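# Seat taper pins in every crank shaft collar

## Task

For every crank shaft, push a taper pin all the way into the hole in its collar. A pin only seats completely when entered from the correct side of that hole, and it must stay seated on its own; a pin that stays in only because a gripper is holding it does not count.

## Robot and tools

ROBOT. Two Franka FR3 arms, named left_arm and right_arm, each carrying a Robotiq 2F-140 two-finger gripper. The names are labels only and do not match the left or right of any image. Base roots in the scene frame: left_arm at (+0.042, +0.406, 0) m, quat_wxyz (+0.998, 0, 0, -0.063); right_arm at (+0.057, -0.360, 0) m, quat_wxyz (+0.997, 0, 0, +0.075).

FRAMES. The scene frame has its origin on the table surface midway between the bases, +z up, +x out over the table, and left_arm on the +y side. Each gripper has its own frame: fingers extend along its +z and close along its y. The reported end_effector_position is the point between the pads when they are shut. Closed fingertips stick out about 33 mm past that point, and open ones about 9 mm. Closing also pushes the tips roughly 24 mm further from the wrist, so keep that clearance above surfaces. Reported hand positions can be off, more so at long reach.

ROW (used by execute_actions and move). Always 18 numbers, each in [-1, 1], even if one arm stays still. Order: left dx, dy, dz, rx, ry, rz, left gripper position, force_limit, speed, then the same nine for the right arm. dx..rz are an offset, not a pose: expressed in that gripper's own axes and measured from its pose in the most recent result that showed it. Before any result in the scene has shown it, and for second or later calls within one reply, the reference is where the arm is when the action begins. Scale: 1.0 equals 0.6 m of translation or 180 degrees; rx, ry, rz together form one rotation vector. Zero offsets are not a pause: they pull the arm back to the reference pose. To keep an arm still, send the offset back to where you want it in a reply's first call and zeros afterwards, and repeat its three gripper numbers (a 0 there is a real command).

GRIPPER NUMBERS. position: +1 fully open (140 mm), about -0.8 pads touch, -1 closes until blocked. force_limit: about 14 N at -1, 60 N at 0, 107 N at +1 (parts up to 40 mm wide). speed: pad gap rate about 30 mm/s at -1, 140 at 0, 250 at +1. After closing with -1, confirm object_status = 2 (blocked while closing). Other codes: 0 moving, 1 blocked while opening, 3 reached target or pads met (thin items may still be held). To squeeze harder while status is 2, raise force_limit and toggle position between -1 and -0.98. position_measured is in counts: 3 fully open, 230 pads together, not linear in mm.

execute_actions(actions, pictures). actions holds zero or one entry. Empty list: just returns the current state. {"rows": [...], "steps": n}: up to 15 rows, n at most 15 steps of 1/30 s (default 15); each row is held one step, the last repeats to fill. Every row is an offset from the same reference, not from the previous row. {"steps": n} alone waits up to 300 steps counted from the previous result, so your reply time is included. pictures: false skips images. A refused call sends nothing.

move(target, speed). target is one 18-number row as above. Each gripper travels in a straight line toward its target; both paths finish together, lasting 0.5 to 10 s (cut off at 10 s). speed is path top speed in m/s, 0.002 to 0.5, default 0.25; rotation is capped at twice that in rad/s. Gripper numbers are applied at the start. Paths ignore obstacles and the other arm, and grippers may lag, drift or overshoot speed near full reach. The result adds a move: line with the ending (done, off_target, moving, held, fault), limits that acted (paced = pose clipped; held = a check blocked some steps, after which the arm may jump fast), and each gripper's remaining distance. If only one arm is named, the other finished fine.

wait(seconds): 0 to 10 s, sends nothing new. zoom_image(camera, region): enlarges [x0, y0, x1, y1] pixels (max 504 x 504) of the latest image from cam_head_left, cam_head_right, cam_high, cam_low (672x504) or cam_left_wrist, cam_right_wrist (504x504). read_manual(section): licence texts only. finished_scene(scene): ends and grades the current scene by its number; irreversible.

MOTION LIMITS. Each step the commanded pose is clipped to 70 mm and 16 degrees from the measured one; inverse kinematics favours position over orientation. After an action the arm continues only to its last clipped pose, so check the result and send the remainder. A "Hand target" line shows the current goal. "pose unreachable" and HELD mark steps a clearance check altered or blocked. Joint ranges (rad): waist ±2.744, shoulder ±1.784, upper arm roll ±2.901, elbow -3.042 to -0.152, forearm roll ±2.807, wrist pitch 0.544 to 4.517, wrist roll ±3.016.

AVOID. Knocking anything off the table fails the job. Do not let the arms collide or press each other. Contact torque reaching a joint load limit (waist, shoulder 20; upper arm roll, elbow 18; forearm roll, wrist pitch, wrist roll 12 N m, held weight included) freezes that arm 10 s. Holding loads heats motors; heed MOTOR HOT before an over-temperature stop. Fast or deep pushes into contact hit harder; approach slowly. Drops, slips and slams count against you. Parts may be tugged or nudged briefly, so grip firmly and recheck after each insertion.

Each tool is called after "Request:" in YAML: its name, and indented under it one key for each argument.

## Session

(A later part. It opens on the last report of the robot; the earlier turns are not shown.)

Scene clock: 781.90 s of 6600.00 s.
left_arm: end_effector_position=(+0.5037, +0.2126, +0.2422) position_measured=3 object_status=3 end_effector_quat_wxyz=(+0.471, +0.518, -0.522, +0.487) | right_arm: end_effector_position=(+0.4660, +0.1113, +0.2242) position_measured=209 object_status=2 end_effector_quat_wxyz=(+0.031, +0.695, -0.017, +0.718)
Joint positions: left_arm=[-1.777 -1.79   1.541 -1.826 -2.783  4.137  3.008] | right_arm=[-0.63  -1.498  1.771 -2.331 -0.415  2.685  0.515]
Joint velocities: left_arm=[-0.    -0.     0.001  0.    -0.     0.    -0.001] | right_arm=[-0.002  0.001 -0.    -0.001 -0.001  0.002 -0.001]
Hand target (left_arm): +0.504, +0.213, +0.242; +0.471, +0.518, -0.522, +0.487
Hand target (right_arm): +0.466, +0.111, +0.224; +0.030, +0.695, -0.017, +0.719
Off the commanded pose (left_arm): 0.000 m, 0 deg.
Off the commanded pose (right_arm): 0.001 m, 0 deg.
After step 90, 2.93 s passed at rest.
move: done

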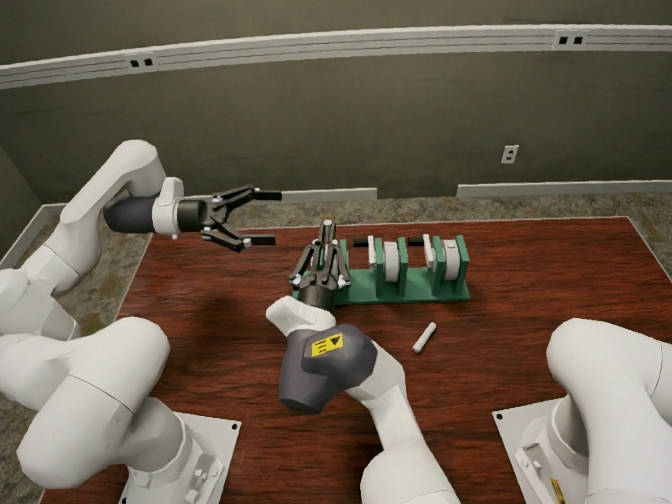

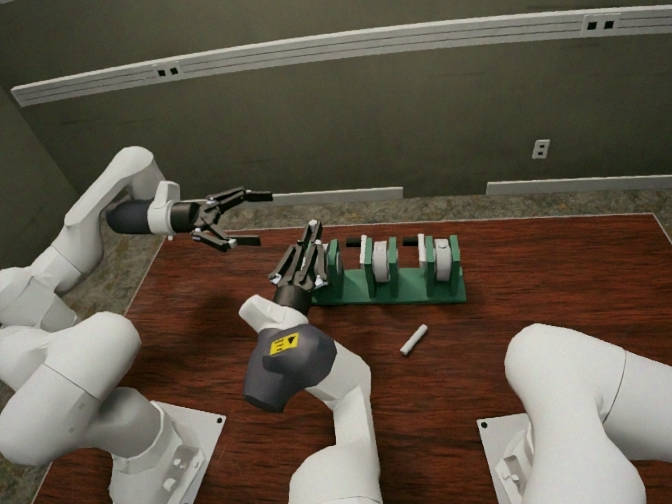

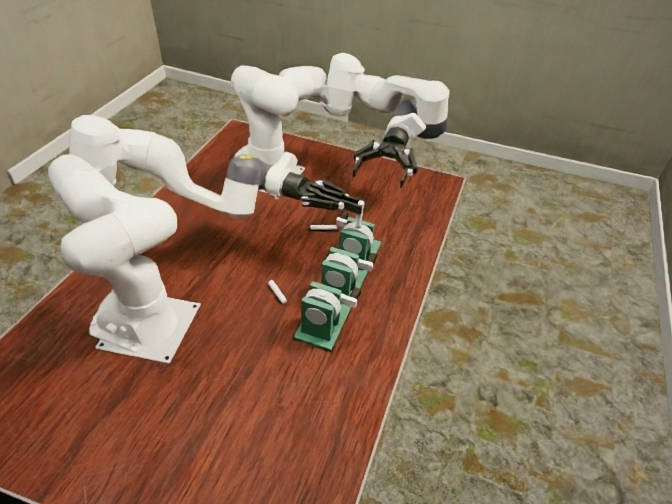

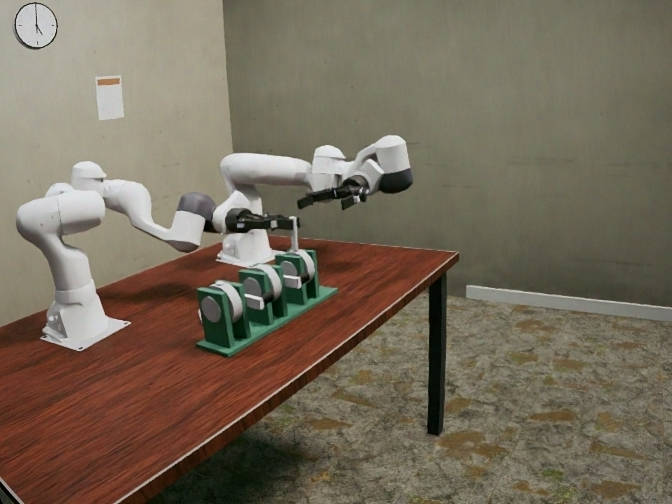

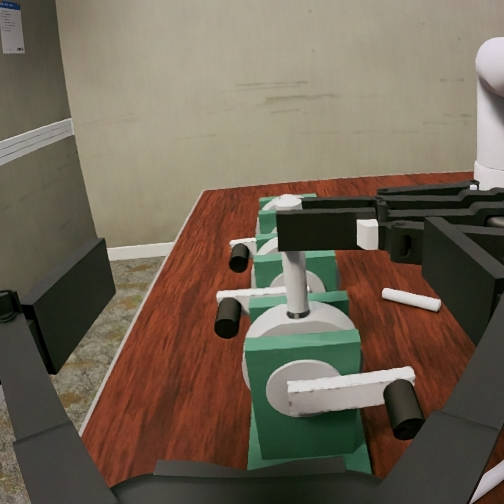

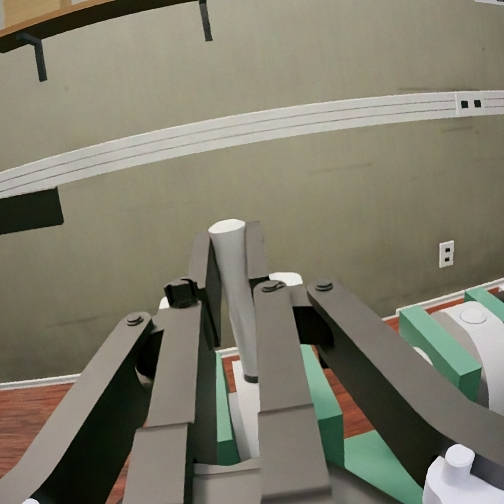

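Request:
move:
  target: [0,0,0,0,0,0,1,0,0,-0.017,0.0012,-0.0012,0,0,0,-1,0,-0.5]
  speed: 0.005

Request:
zoom_image:
  camera: "cam_left_wrist"
  region: [255, 250, 355, 350]

Scene clock: 789.97 s of 6600.00 s.
left_arm: end_effector_position=(+0.5037, +0.2126, +0.2422) position_measured=3 object_status=3 end_effector_quat_wxyz=(+0.471, +0.518, -0.522, +0.487) | right_arm: end_effector_position=(+0.4652, +0.1106, +0.2149) position_measured=209 object_status=2 end_effector_quat_wxyz=(+0.032, +0.695, -0.015, +0.718)
Joint positions: left_arm=[-1.777 -1.79   1.541 -1.826 -2.783  4.137  3.008] | right_arm=[-0.63  -1.511  1.788 -2.329 -0.402  2.686  0.52 ]
Joint velocities: left_arm=[-0.    -0.     0.     0.001  0.     0.    -0.   ] | right_arm=[ 0.001 -0.002  0.001  0.001  0.004  0.001  0.001]
Hand target (left_arm): +0.504, +0.213, +0.242; +0.471, +0.518, -0.522, +0.487
Hand target (right_arm): +0.466, +0.110, +0.214; +0.031, +0.695, -0.017, +0.718
Off the commanded pose (left_arm): 0.000 m, 0 deg.
Off the commanded pose (right_arm): 0.001 m, 0 deg.
After step 90, 2.83 s passed at rest.
move: done

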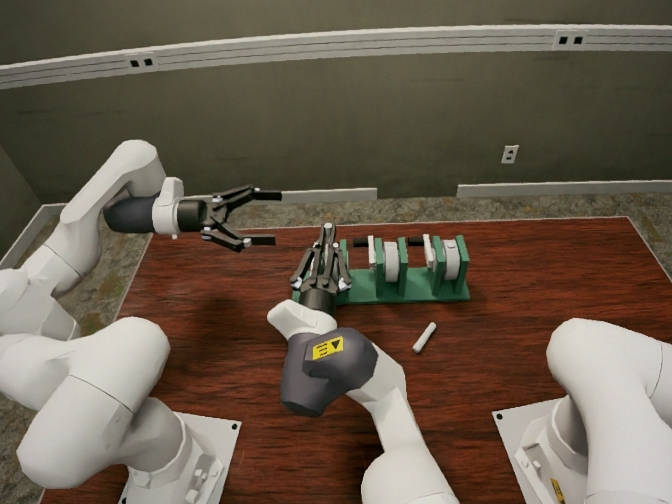

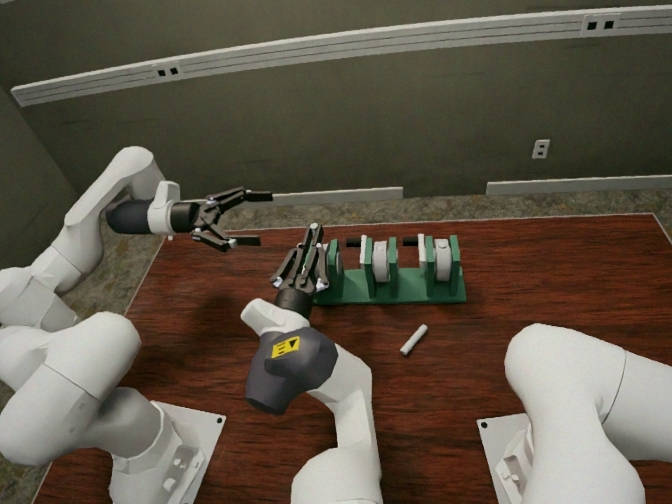

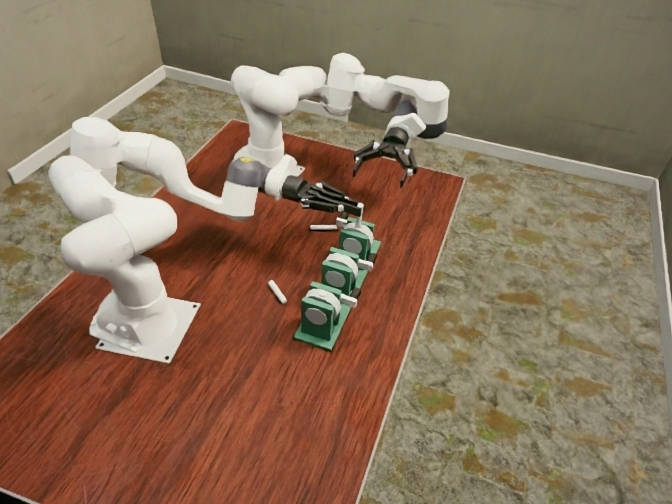

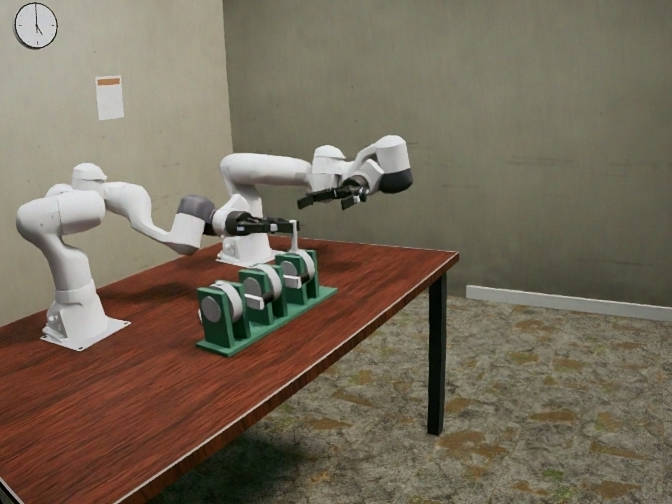

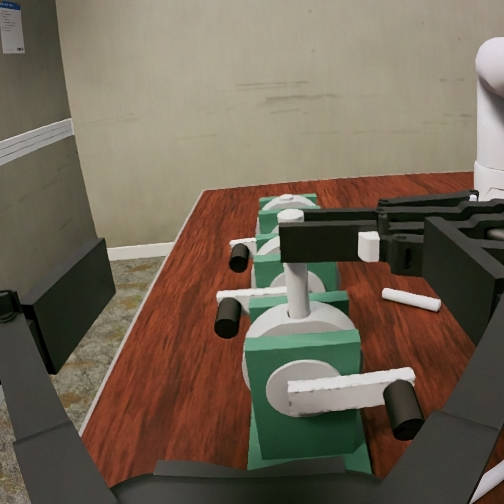

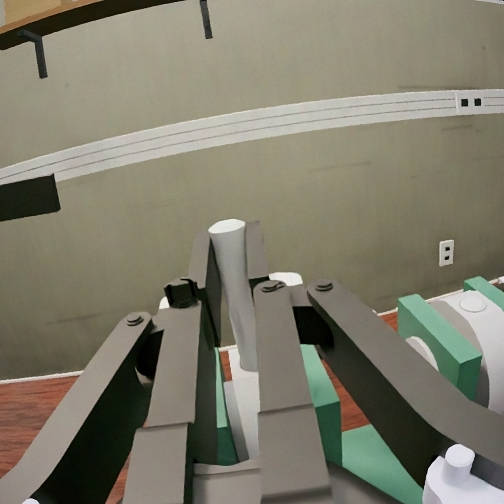

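Region (255, 250, 355, 350) of cam_left_wrist's 504x504 image, scaled by 5.040, with more detail than that image has.

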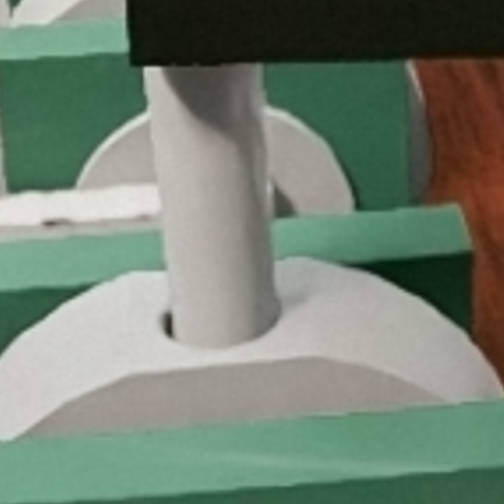

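In. Continue down.

Request:
move:
  target: [0,0,0,0,0,0,1,0,0,-0.025,0.0005,0.0005,0,0,0,-1,0,-0.5]
  speed: 0.006

Request:
zoom_image:
  camera: "cam_left_wrist"
  region: [255, 250, 355, 350]

Scene clock: 795.17 s of 6600.00 s.
left_arm: end_effector_position=(+0.5037, +0.2126, +0.2422) position_measured=3 object_status=3 end_effector_quat_wxyz=(+0.471, +0.518, -0.522, +0.487) | right_arm: end_effector_position=(+0.4652, +0.1106, +0.2005) position_measured=209 object_status=2 end_effector_quat_wxyz=(+0.032, +0.695, -0.013, +0.718)
Joint positions: left_arm=[-1.777 -1.79   1.541 -1.826 -2.783  4.137  3.008] | right_arm=[-0.635 -1.53   1.814 -2.319 -0.386  2.686  0.532]
Joint velocities: left_arm=[ 0.001  0.002 -0.001  0.001  0.001  0.    -0.   ] | right_arm=[-0.001 -0.002 -0.001 -0.     0.002 -0.001  0.002]
Hand target (left_arm): +0.504, +0.213, +0.242; +0.471, +0.518, -0.522, +0.487
Hand target (right_arm): +0.466, +0.110, +0.200; +0.032, +0.695, -0.015, +0.718
Off the commanded pose (left_arm): 0.000 m, 0 deg.
Off the commanded pose (right_arm): 0.001 m, 0 deg.
move: done

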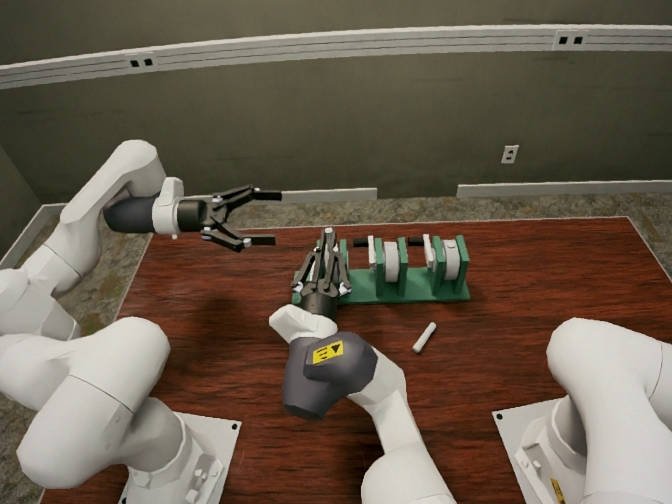

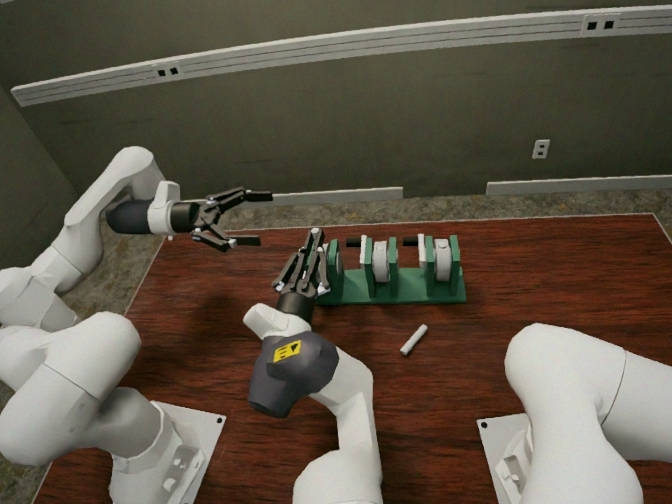

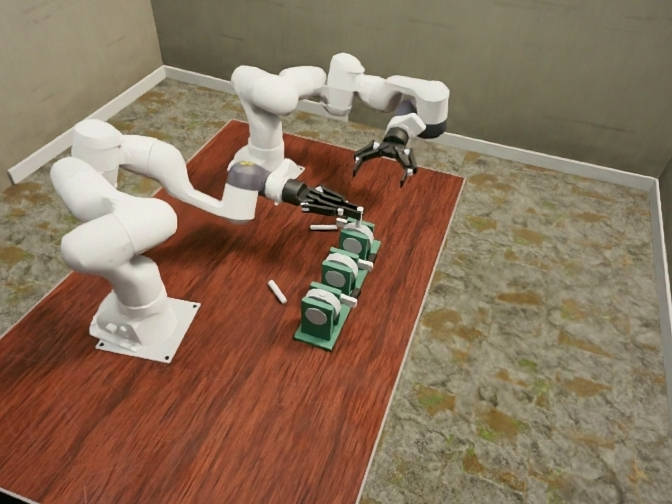

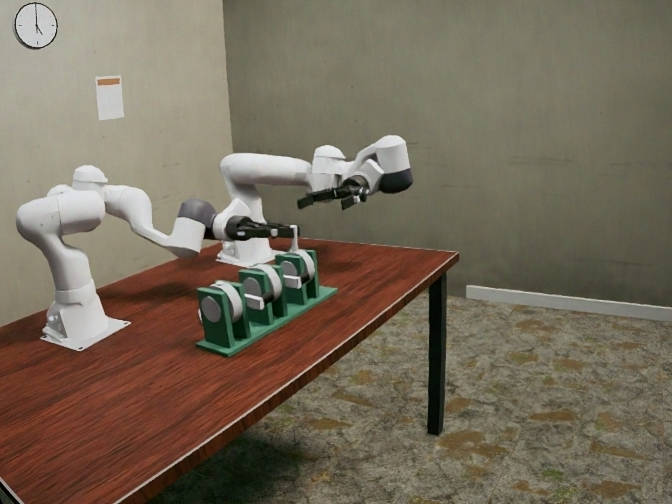

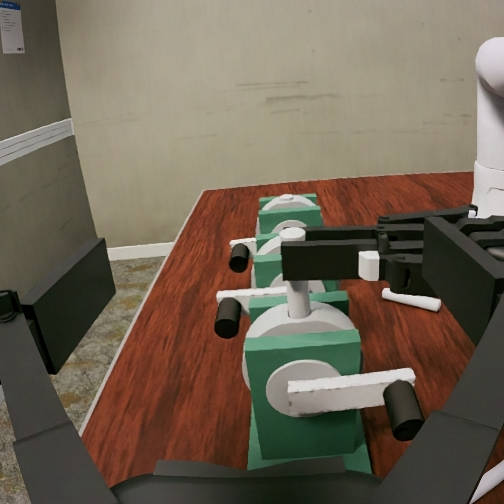

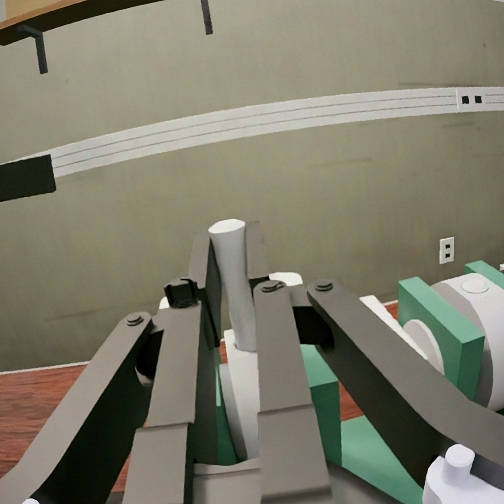

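Region (255, 250, 355, 350) of cam_left_wrist's 504x504 image, scaled by 5.040, with more detail than that image has.

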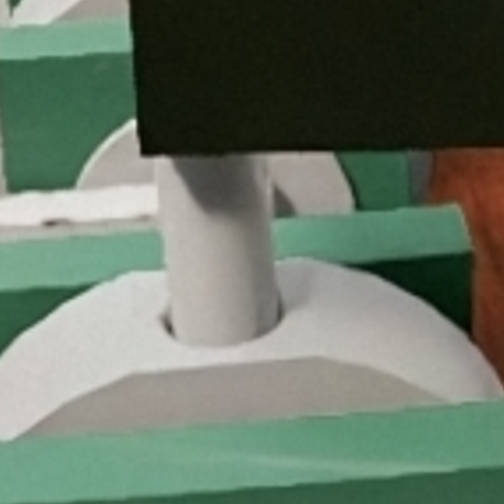

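Request:
move:
  target: [0,0,0,0,0,0,1,0,0,-0.028,0,-0.0005,0,0,0,-1,0,-0.5]
  speed: 0.006

Scene clock: 801.07 s of 6600.00 s.
left_arm: end_effector_position=(+0.5037, +0.2126, +0.2422) position_measured=3 object_status=3 end_effector_quat_wxyz=(+0.471, +0.518, -0.522, +0.487) | right_arm: end_effector_position=(+0.4652, +0.1107, +0.1845) position_measured=209 object_status=2 end_effector_quat_wxyz=(+0.032, +0.696, -0.011, +0.717)
Joint positions: left_arm=[-1.777 -1.79   1.541 -1.826 -2.783  4.137  3.008] | right_arm=[-0.641 -1.552  1.842 -2.307 -0.367  2.685  0.545]
Joint velocities: left_arm=[-0.     0.    -0.001  0.002 -0.001  0.    -0.   ] | right_arm=[ 0.    -0.002  0.     0.002  0.005 -0.     0.   ]
Hand target (left_arm): +0.504, +0.213, +0.242; +0.471, +0.518, -0.522, +0.487
Hand target (right_arm): +0.465, +0.110, +0.183; +0.032, +0.696, -0.013, +0.718
Off the commanded pose (left_arm): 0.000 m, 0 deg.
Off the commanded pose (right_arm): 0.001 m, 0 deg.
move: done

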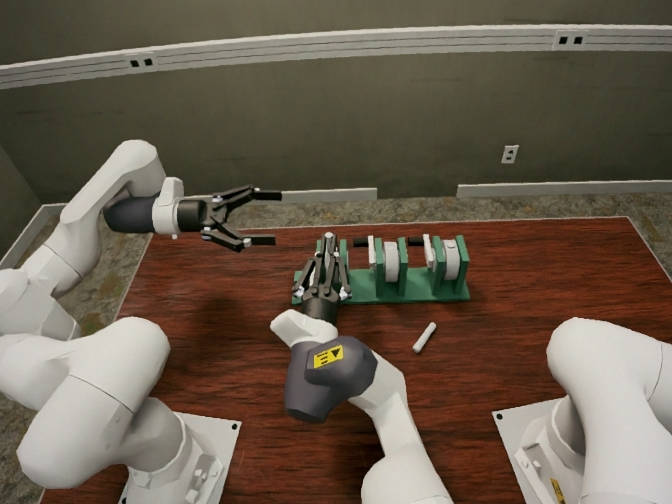

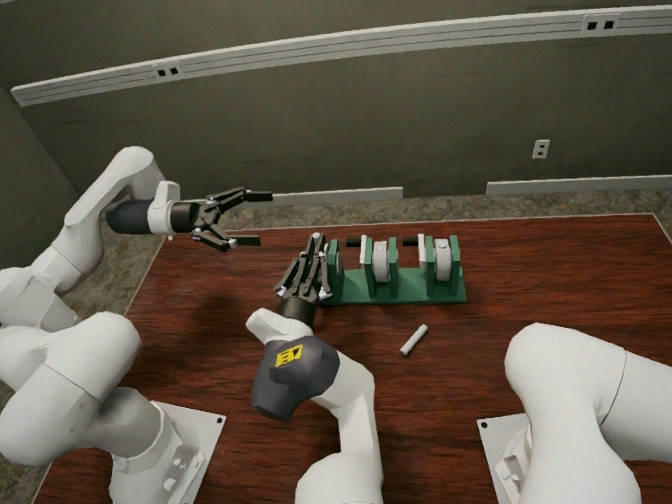

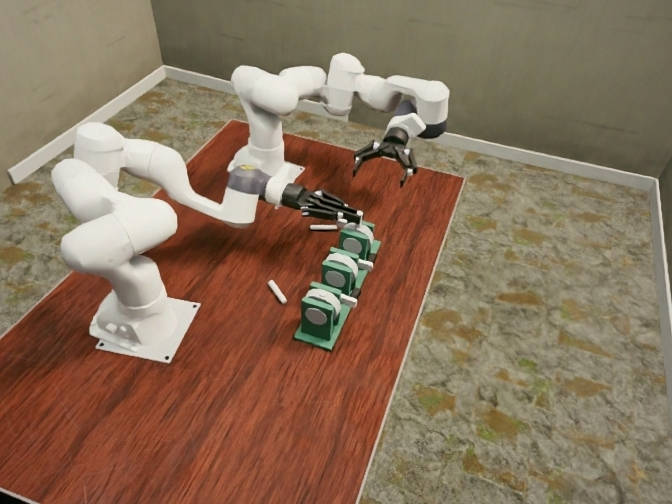

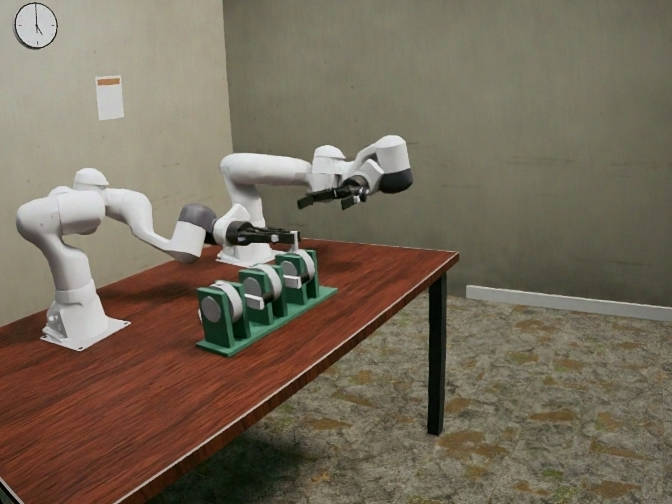

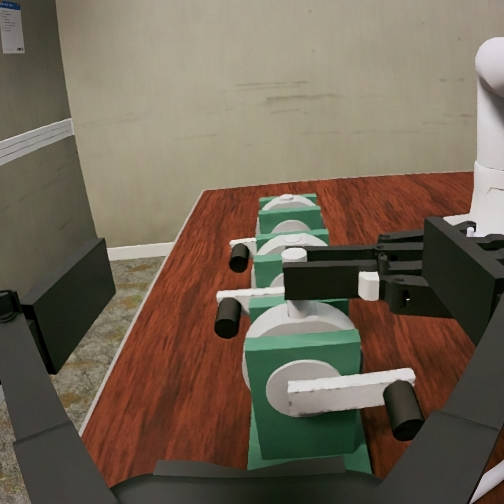

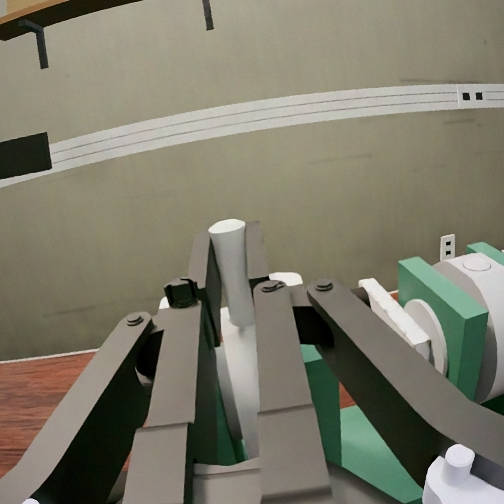

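Request:
move:
  target: [0,0,0,0,0,0,1,0,0,0,0,0,0,0,0,-0.55,0,-0.8]
  speed: 0.01

Request:
move:
  target: [0,0,0,0,0,0,1,0,0,0.06,0,0,0,0,0,-0.55,0,-0.8]
  speed: 0.04

Request:
zoom_image:
  camera: "cam_left_wrist"
  region: [235, 180, 375, 340]

Scene clock: 805.87 s of 6600.00 s.
left_arm: end_effector_position=(+0.5037, +0.2126, +0.2422) position_measured=3 object_status=3 end_effector_quat_wxyz=(+0.471, +0.518, -0.522, +0.487) | right_arm: end_effector_position=(+0.4652, +0.1107, +0.1844) position_measured=199 object_status=3 end_effector_quat_wxyz=(+0.032, +0.696, -0.011, +0.717)
Joint positions: left_arm=[-1.777 -1.79   1.541 -1.826 -2.783  4.137  3.008] | right_arm=[-0.641 -1.552  1.842 -2.307 -0.366  2.685  0.545]
Joint velocities: left_arm=[ 0.001  0.     0.001  0.     0.    -0.    -0.002] | right_arm=[-0.     0.    -0.    -0.    -0.001 -0.    -0.   ]
Hand target (left_arm): +0.504, +0.213, +0.242; +0.471, +0.518, -0.522, +0.487
Hand target (right_arm): +0.465, +0.111, +0.185; +0.032, +0.696, -0.011, +0.717
Off the commanded pose (left_arm): 0.000 m, 0 deg.
Off the commanded pose (right_arm): 0.000 m, 0 deg.
After step 90, 1.10 s passed at rest.
move: done

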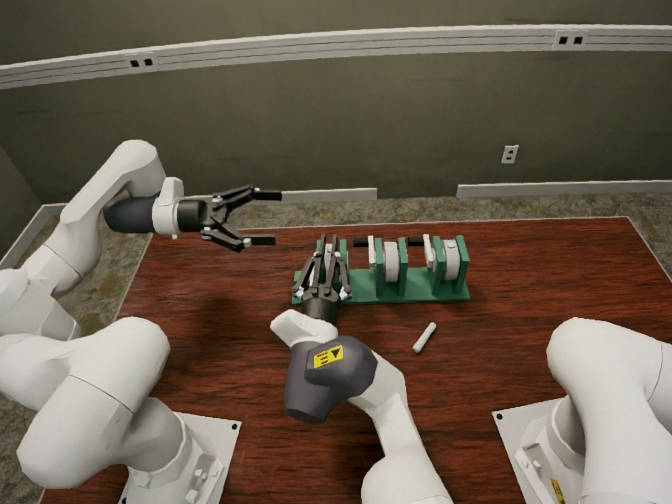

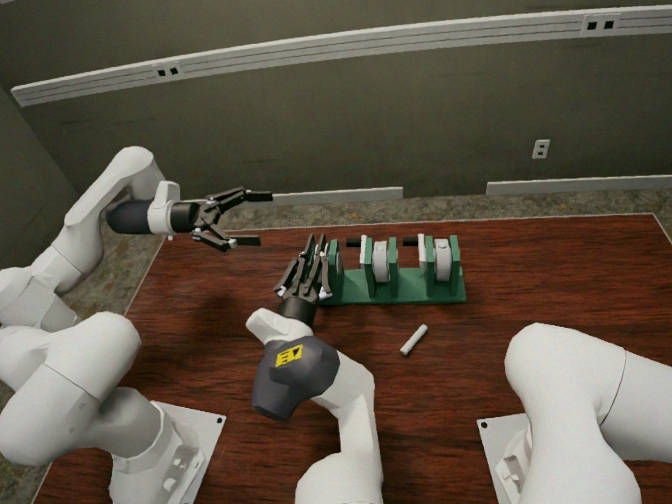

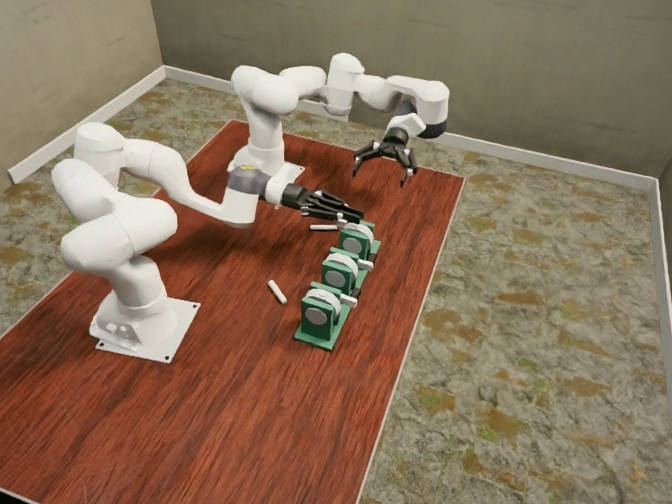

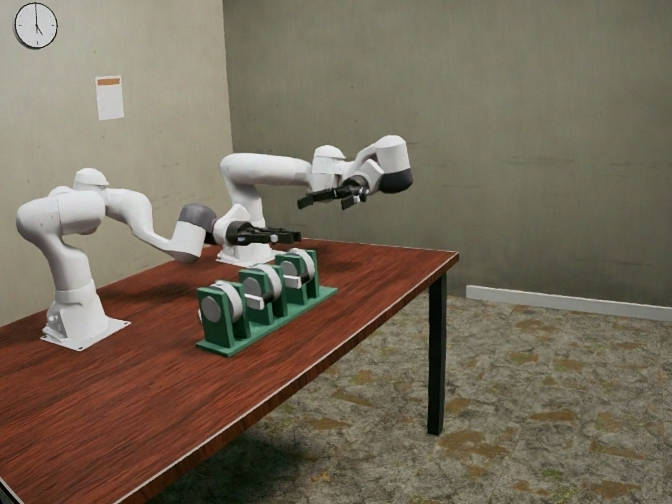

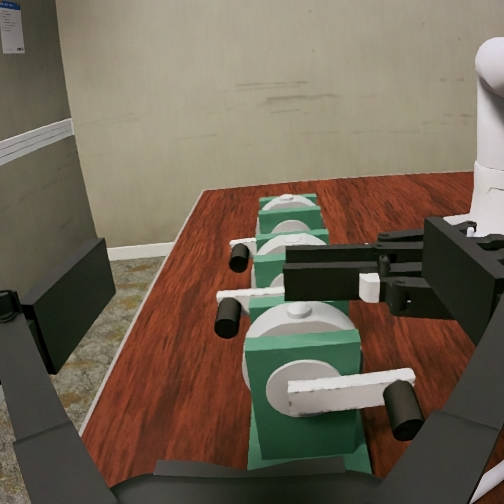

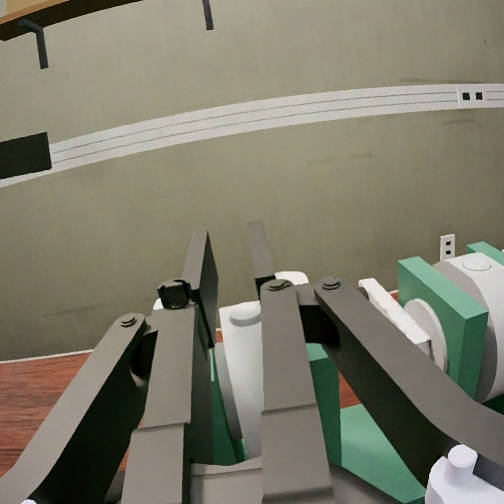

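Scene clock: 807.07 s of 6600.00 s.
left_arm: end_effector_position=(+0.5037, +0.2126, +0.2422) position_measured=3 object_status=3 end_effector_quat_wxyz=(+0.471, +0.518, -0.522, +0.487) | right_arm: end_effector_position=(+0.4645, +0.1116, +0.2201) position_measured=199 object_status=3 end_effector_quat_wxyz=(+0.030, +0.695, -0.015, +0.718)
Joint positions: left_arm=[-1.777 -1.79   1.541 -1.826 -2.783  4.137  3.008] | right_arm=[-0.626 -1.504  1.778 -2.333 -0.409  2.688  0.517]
Joint velocities: left_arm=[ 0.    -0.001  0.001  0.002 -0.001  0.001  0.001] | right_arm=[ 0.     0.009  0.     0.    -0.018 -0.    -0.007]
Hand target (left_arm): +0.504, +0.213, +0.242; +0.471, +0.518, -0.522, +0.487
Hand target (right_arm): +0.464, +0.112, +0.221; +0.032, +0.695, -0.011, +0.718
Off the commanded pose (left_arm): 0.000 m, 0 deg.
Off the commanded pose (right_arm): 0.000 m, 0 deg.
move: done

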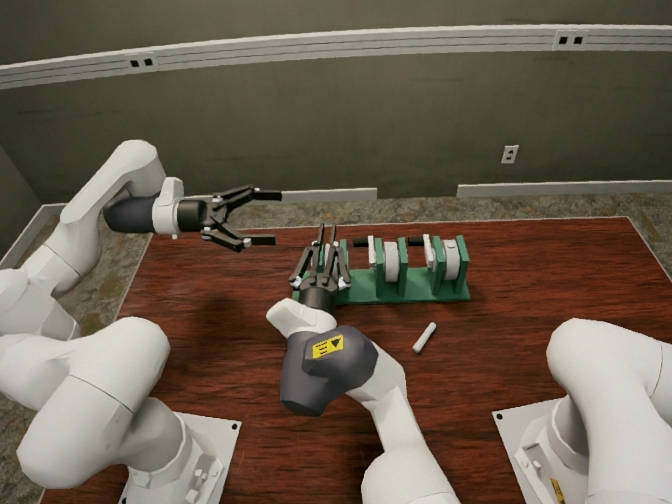

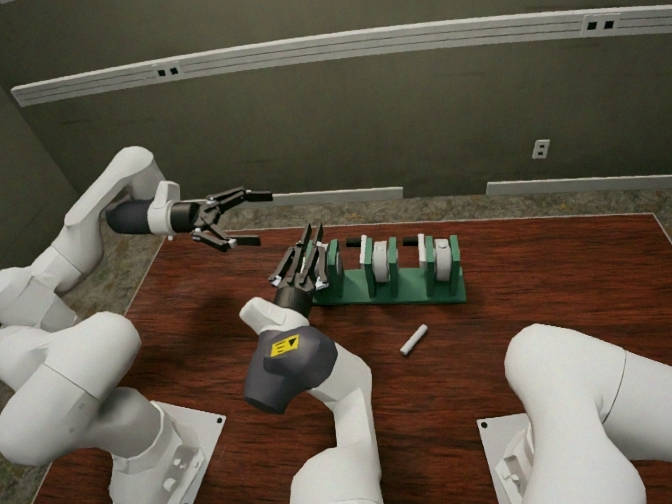

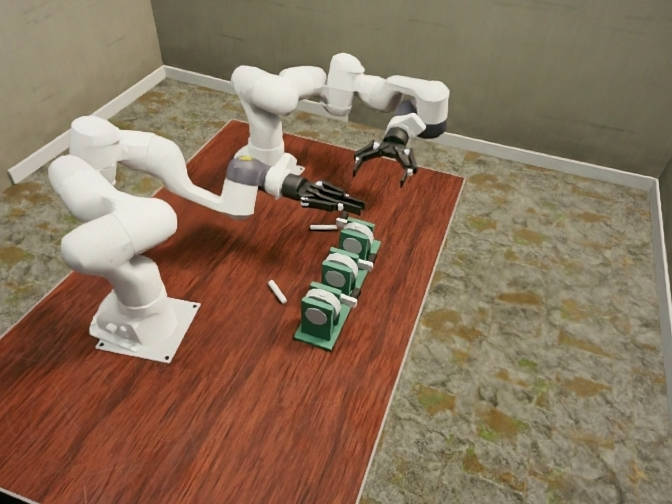

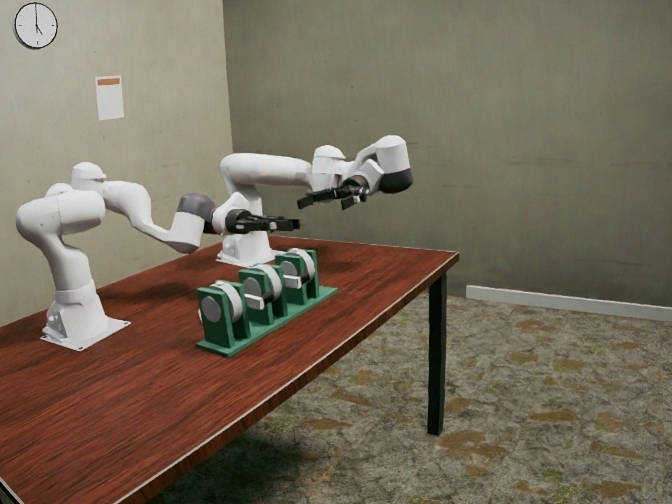

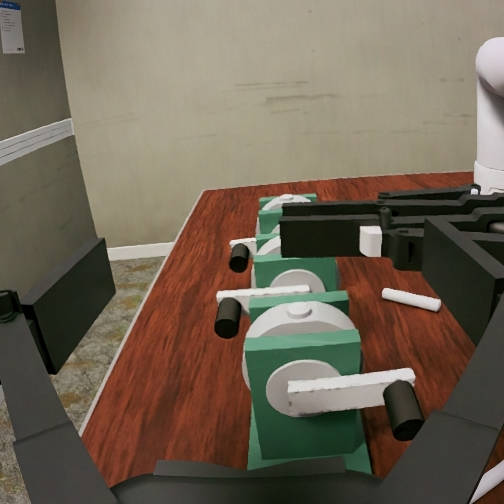

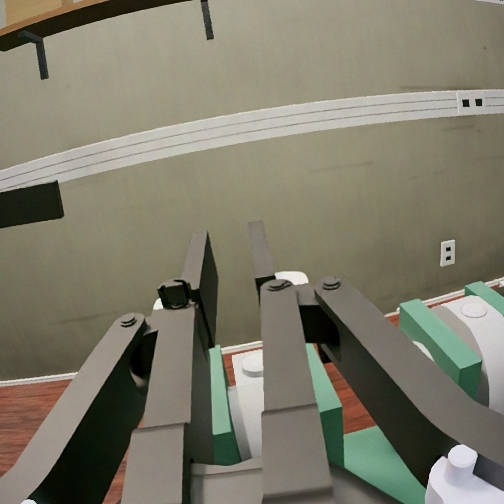

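Region (235, 180, 375, 340) of cam_left_wrist's 504x504 image, scaled by 3.150, with more detail than that image has; it fills the left 441 columns of this view, and the rest is white.

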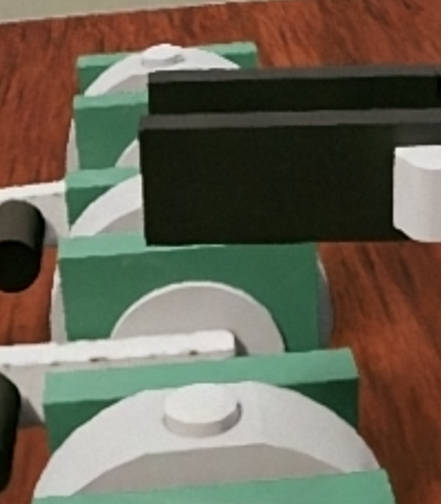

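Request:
zoom_image:
  camera: "cam_right_wrist"
  region: [404, 260, 504, 360]

Request:
zoom_image:
  camera: "cam_low"
  region: [190, 235, 340, 345]

Region (404, 260, 504, 360) of cam_right_wrist's 504x504 image, scaled by 5.040, with more detail than that image has.

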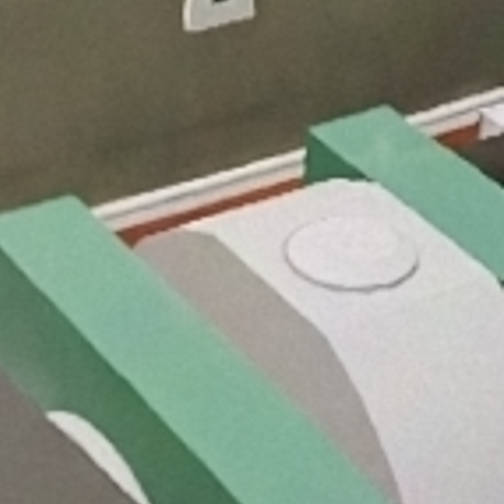

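Region (190, 235, 340, 345) of cam_low's 672x504 image, scaled by 3.360, with more detail than that image has; it fills the top 370 rows of this view, and the rest is white.

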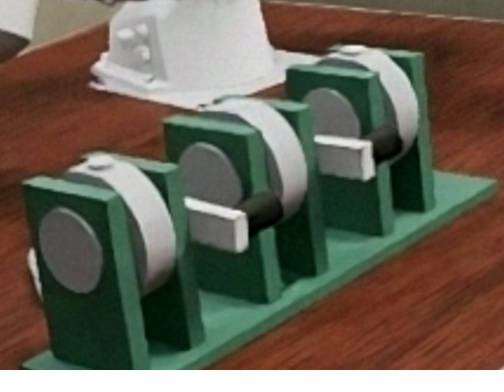

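Request:
move:
  target: [0,0,0,0,0,0,1,0,0,-0.063,0,0.008,0,-0.015,0,-1,0,0]
  speed: 0.03

Request:
zoom_image:
  camera: "cam_left_wrist"
  region: [255, 250, 355, 350]

Scene clock: 820.30 s of 6600.00 s.
left_arm: end_effector_position=(+0.5037, +0.2126, +0.2422) position_measured=3 object_status=3 end_effector_quat_wxyz=(+0.471, +0.518, -0.522, +0.487) | right_arm: end_effector_position=(+0.4706, +0.1090, +0.1842) position_measured=233 object_status=3 end_effector_quat_wxyz=(+0.032, +0.711, -0.015, +0.702)
Joint positions: left_arm=[-1.777 -1.79   1.541 -1.826 -2.783  4.137  3.008] | right_arm=[-0.662 -1.504  1.827 -2.315 -0.38   2.709  0.528]
Joint velocities: left_arm=[ 0.    -0.     0.     0.     0.001  0.001  0.   ] | right_arm=[-0.001 -0.002  0.001  0.     0.008  0.006  0.004]
Hand target (left_arm): +0.504, +0.213, +0.242; +0.471, +0.518, -0.522, +0.487
Hand target (right_arm): +0.471, +0.110, +0.182; +0.029, +0.712, -0.016, +0.701
Off the commanded pose (left_arm): 0.000 m, 0 deg.
Off the commanded pose (right_arm): 0.002 m, 0 deg.
After step 90, 8.70 s passed at rest.
move: done

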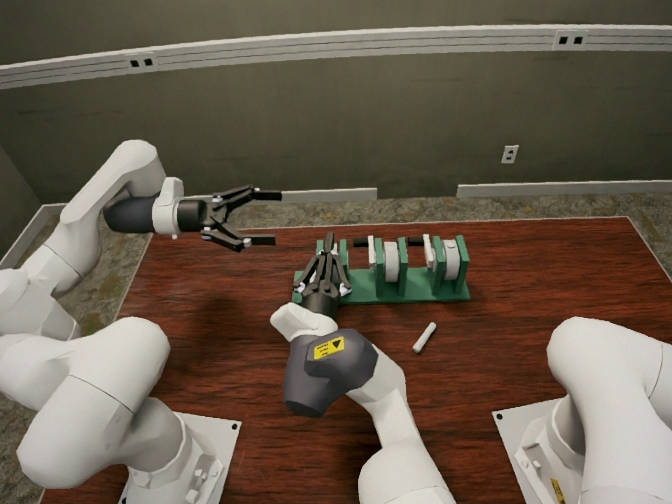

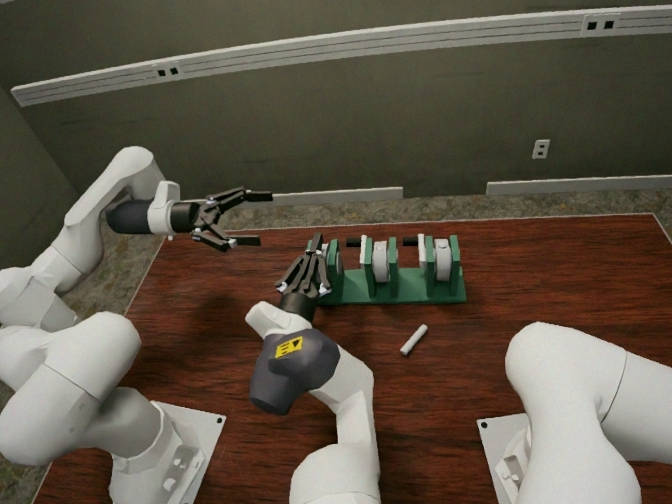

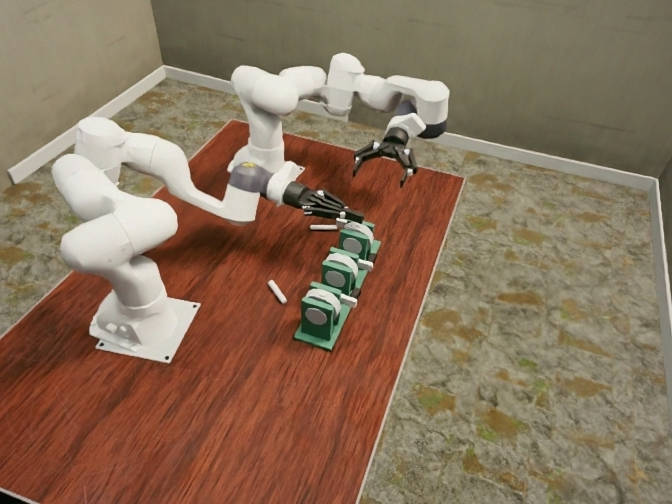

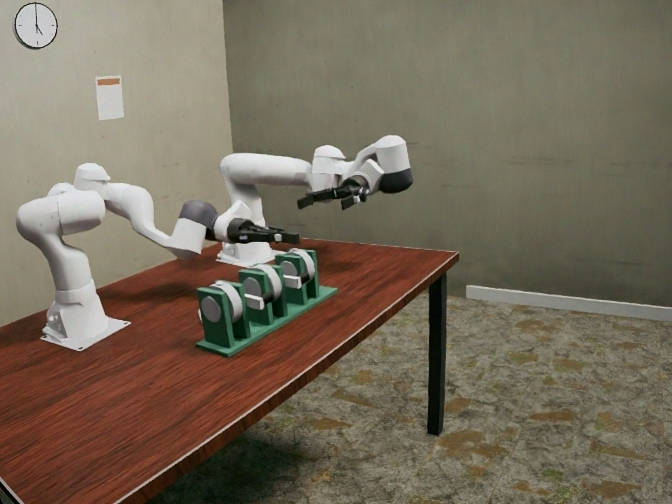

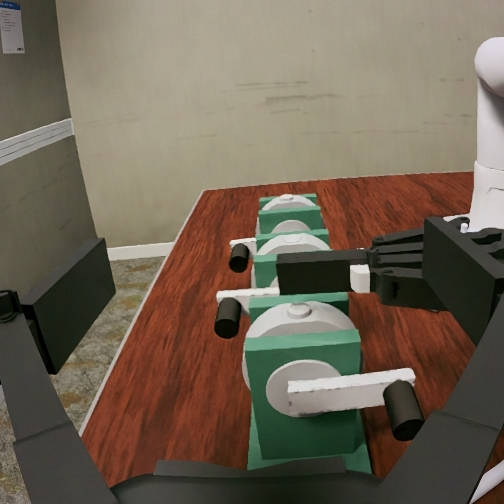

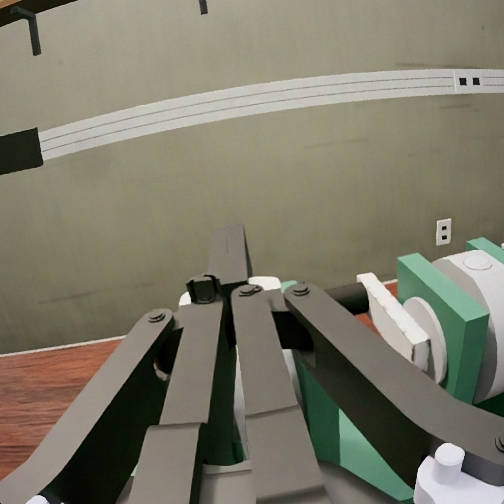

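Region (255, 250, 355, 350) of cam_left_wrist's 504x504 image, scaled by 5.040, with more detail than that image has.

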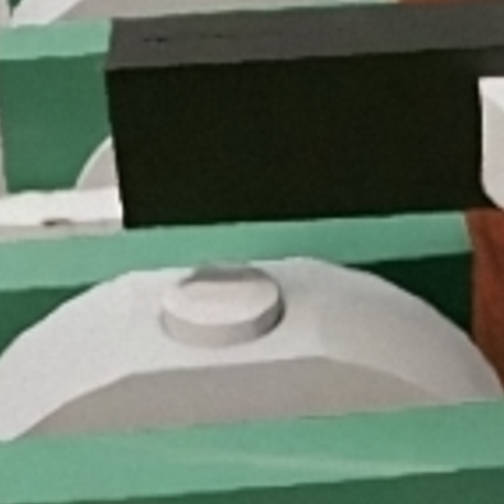

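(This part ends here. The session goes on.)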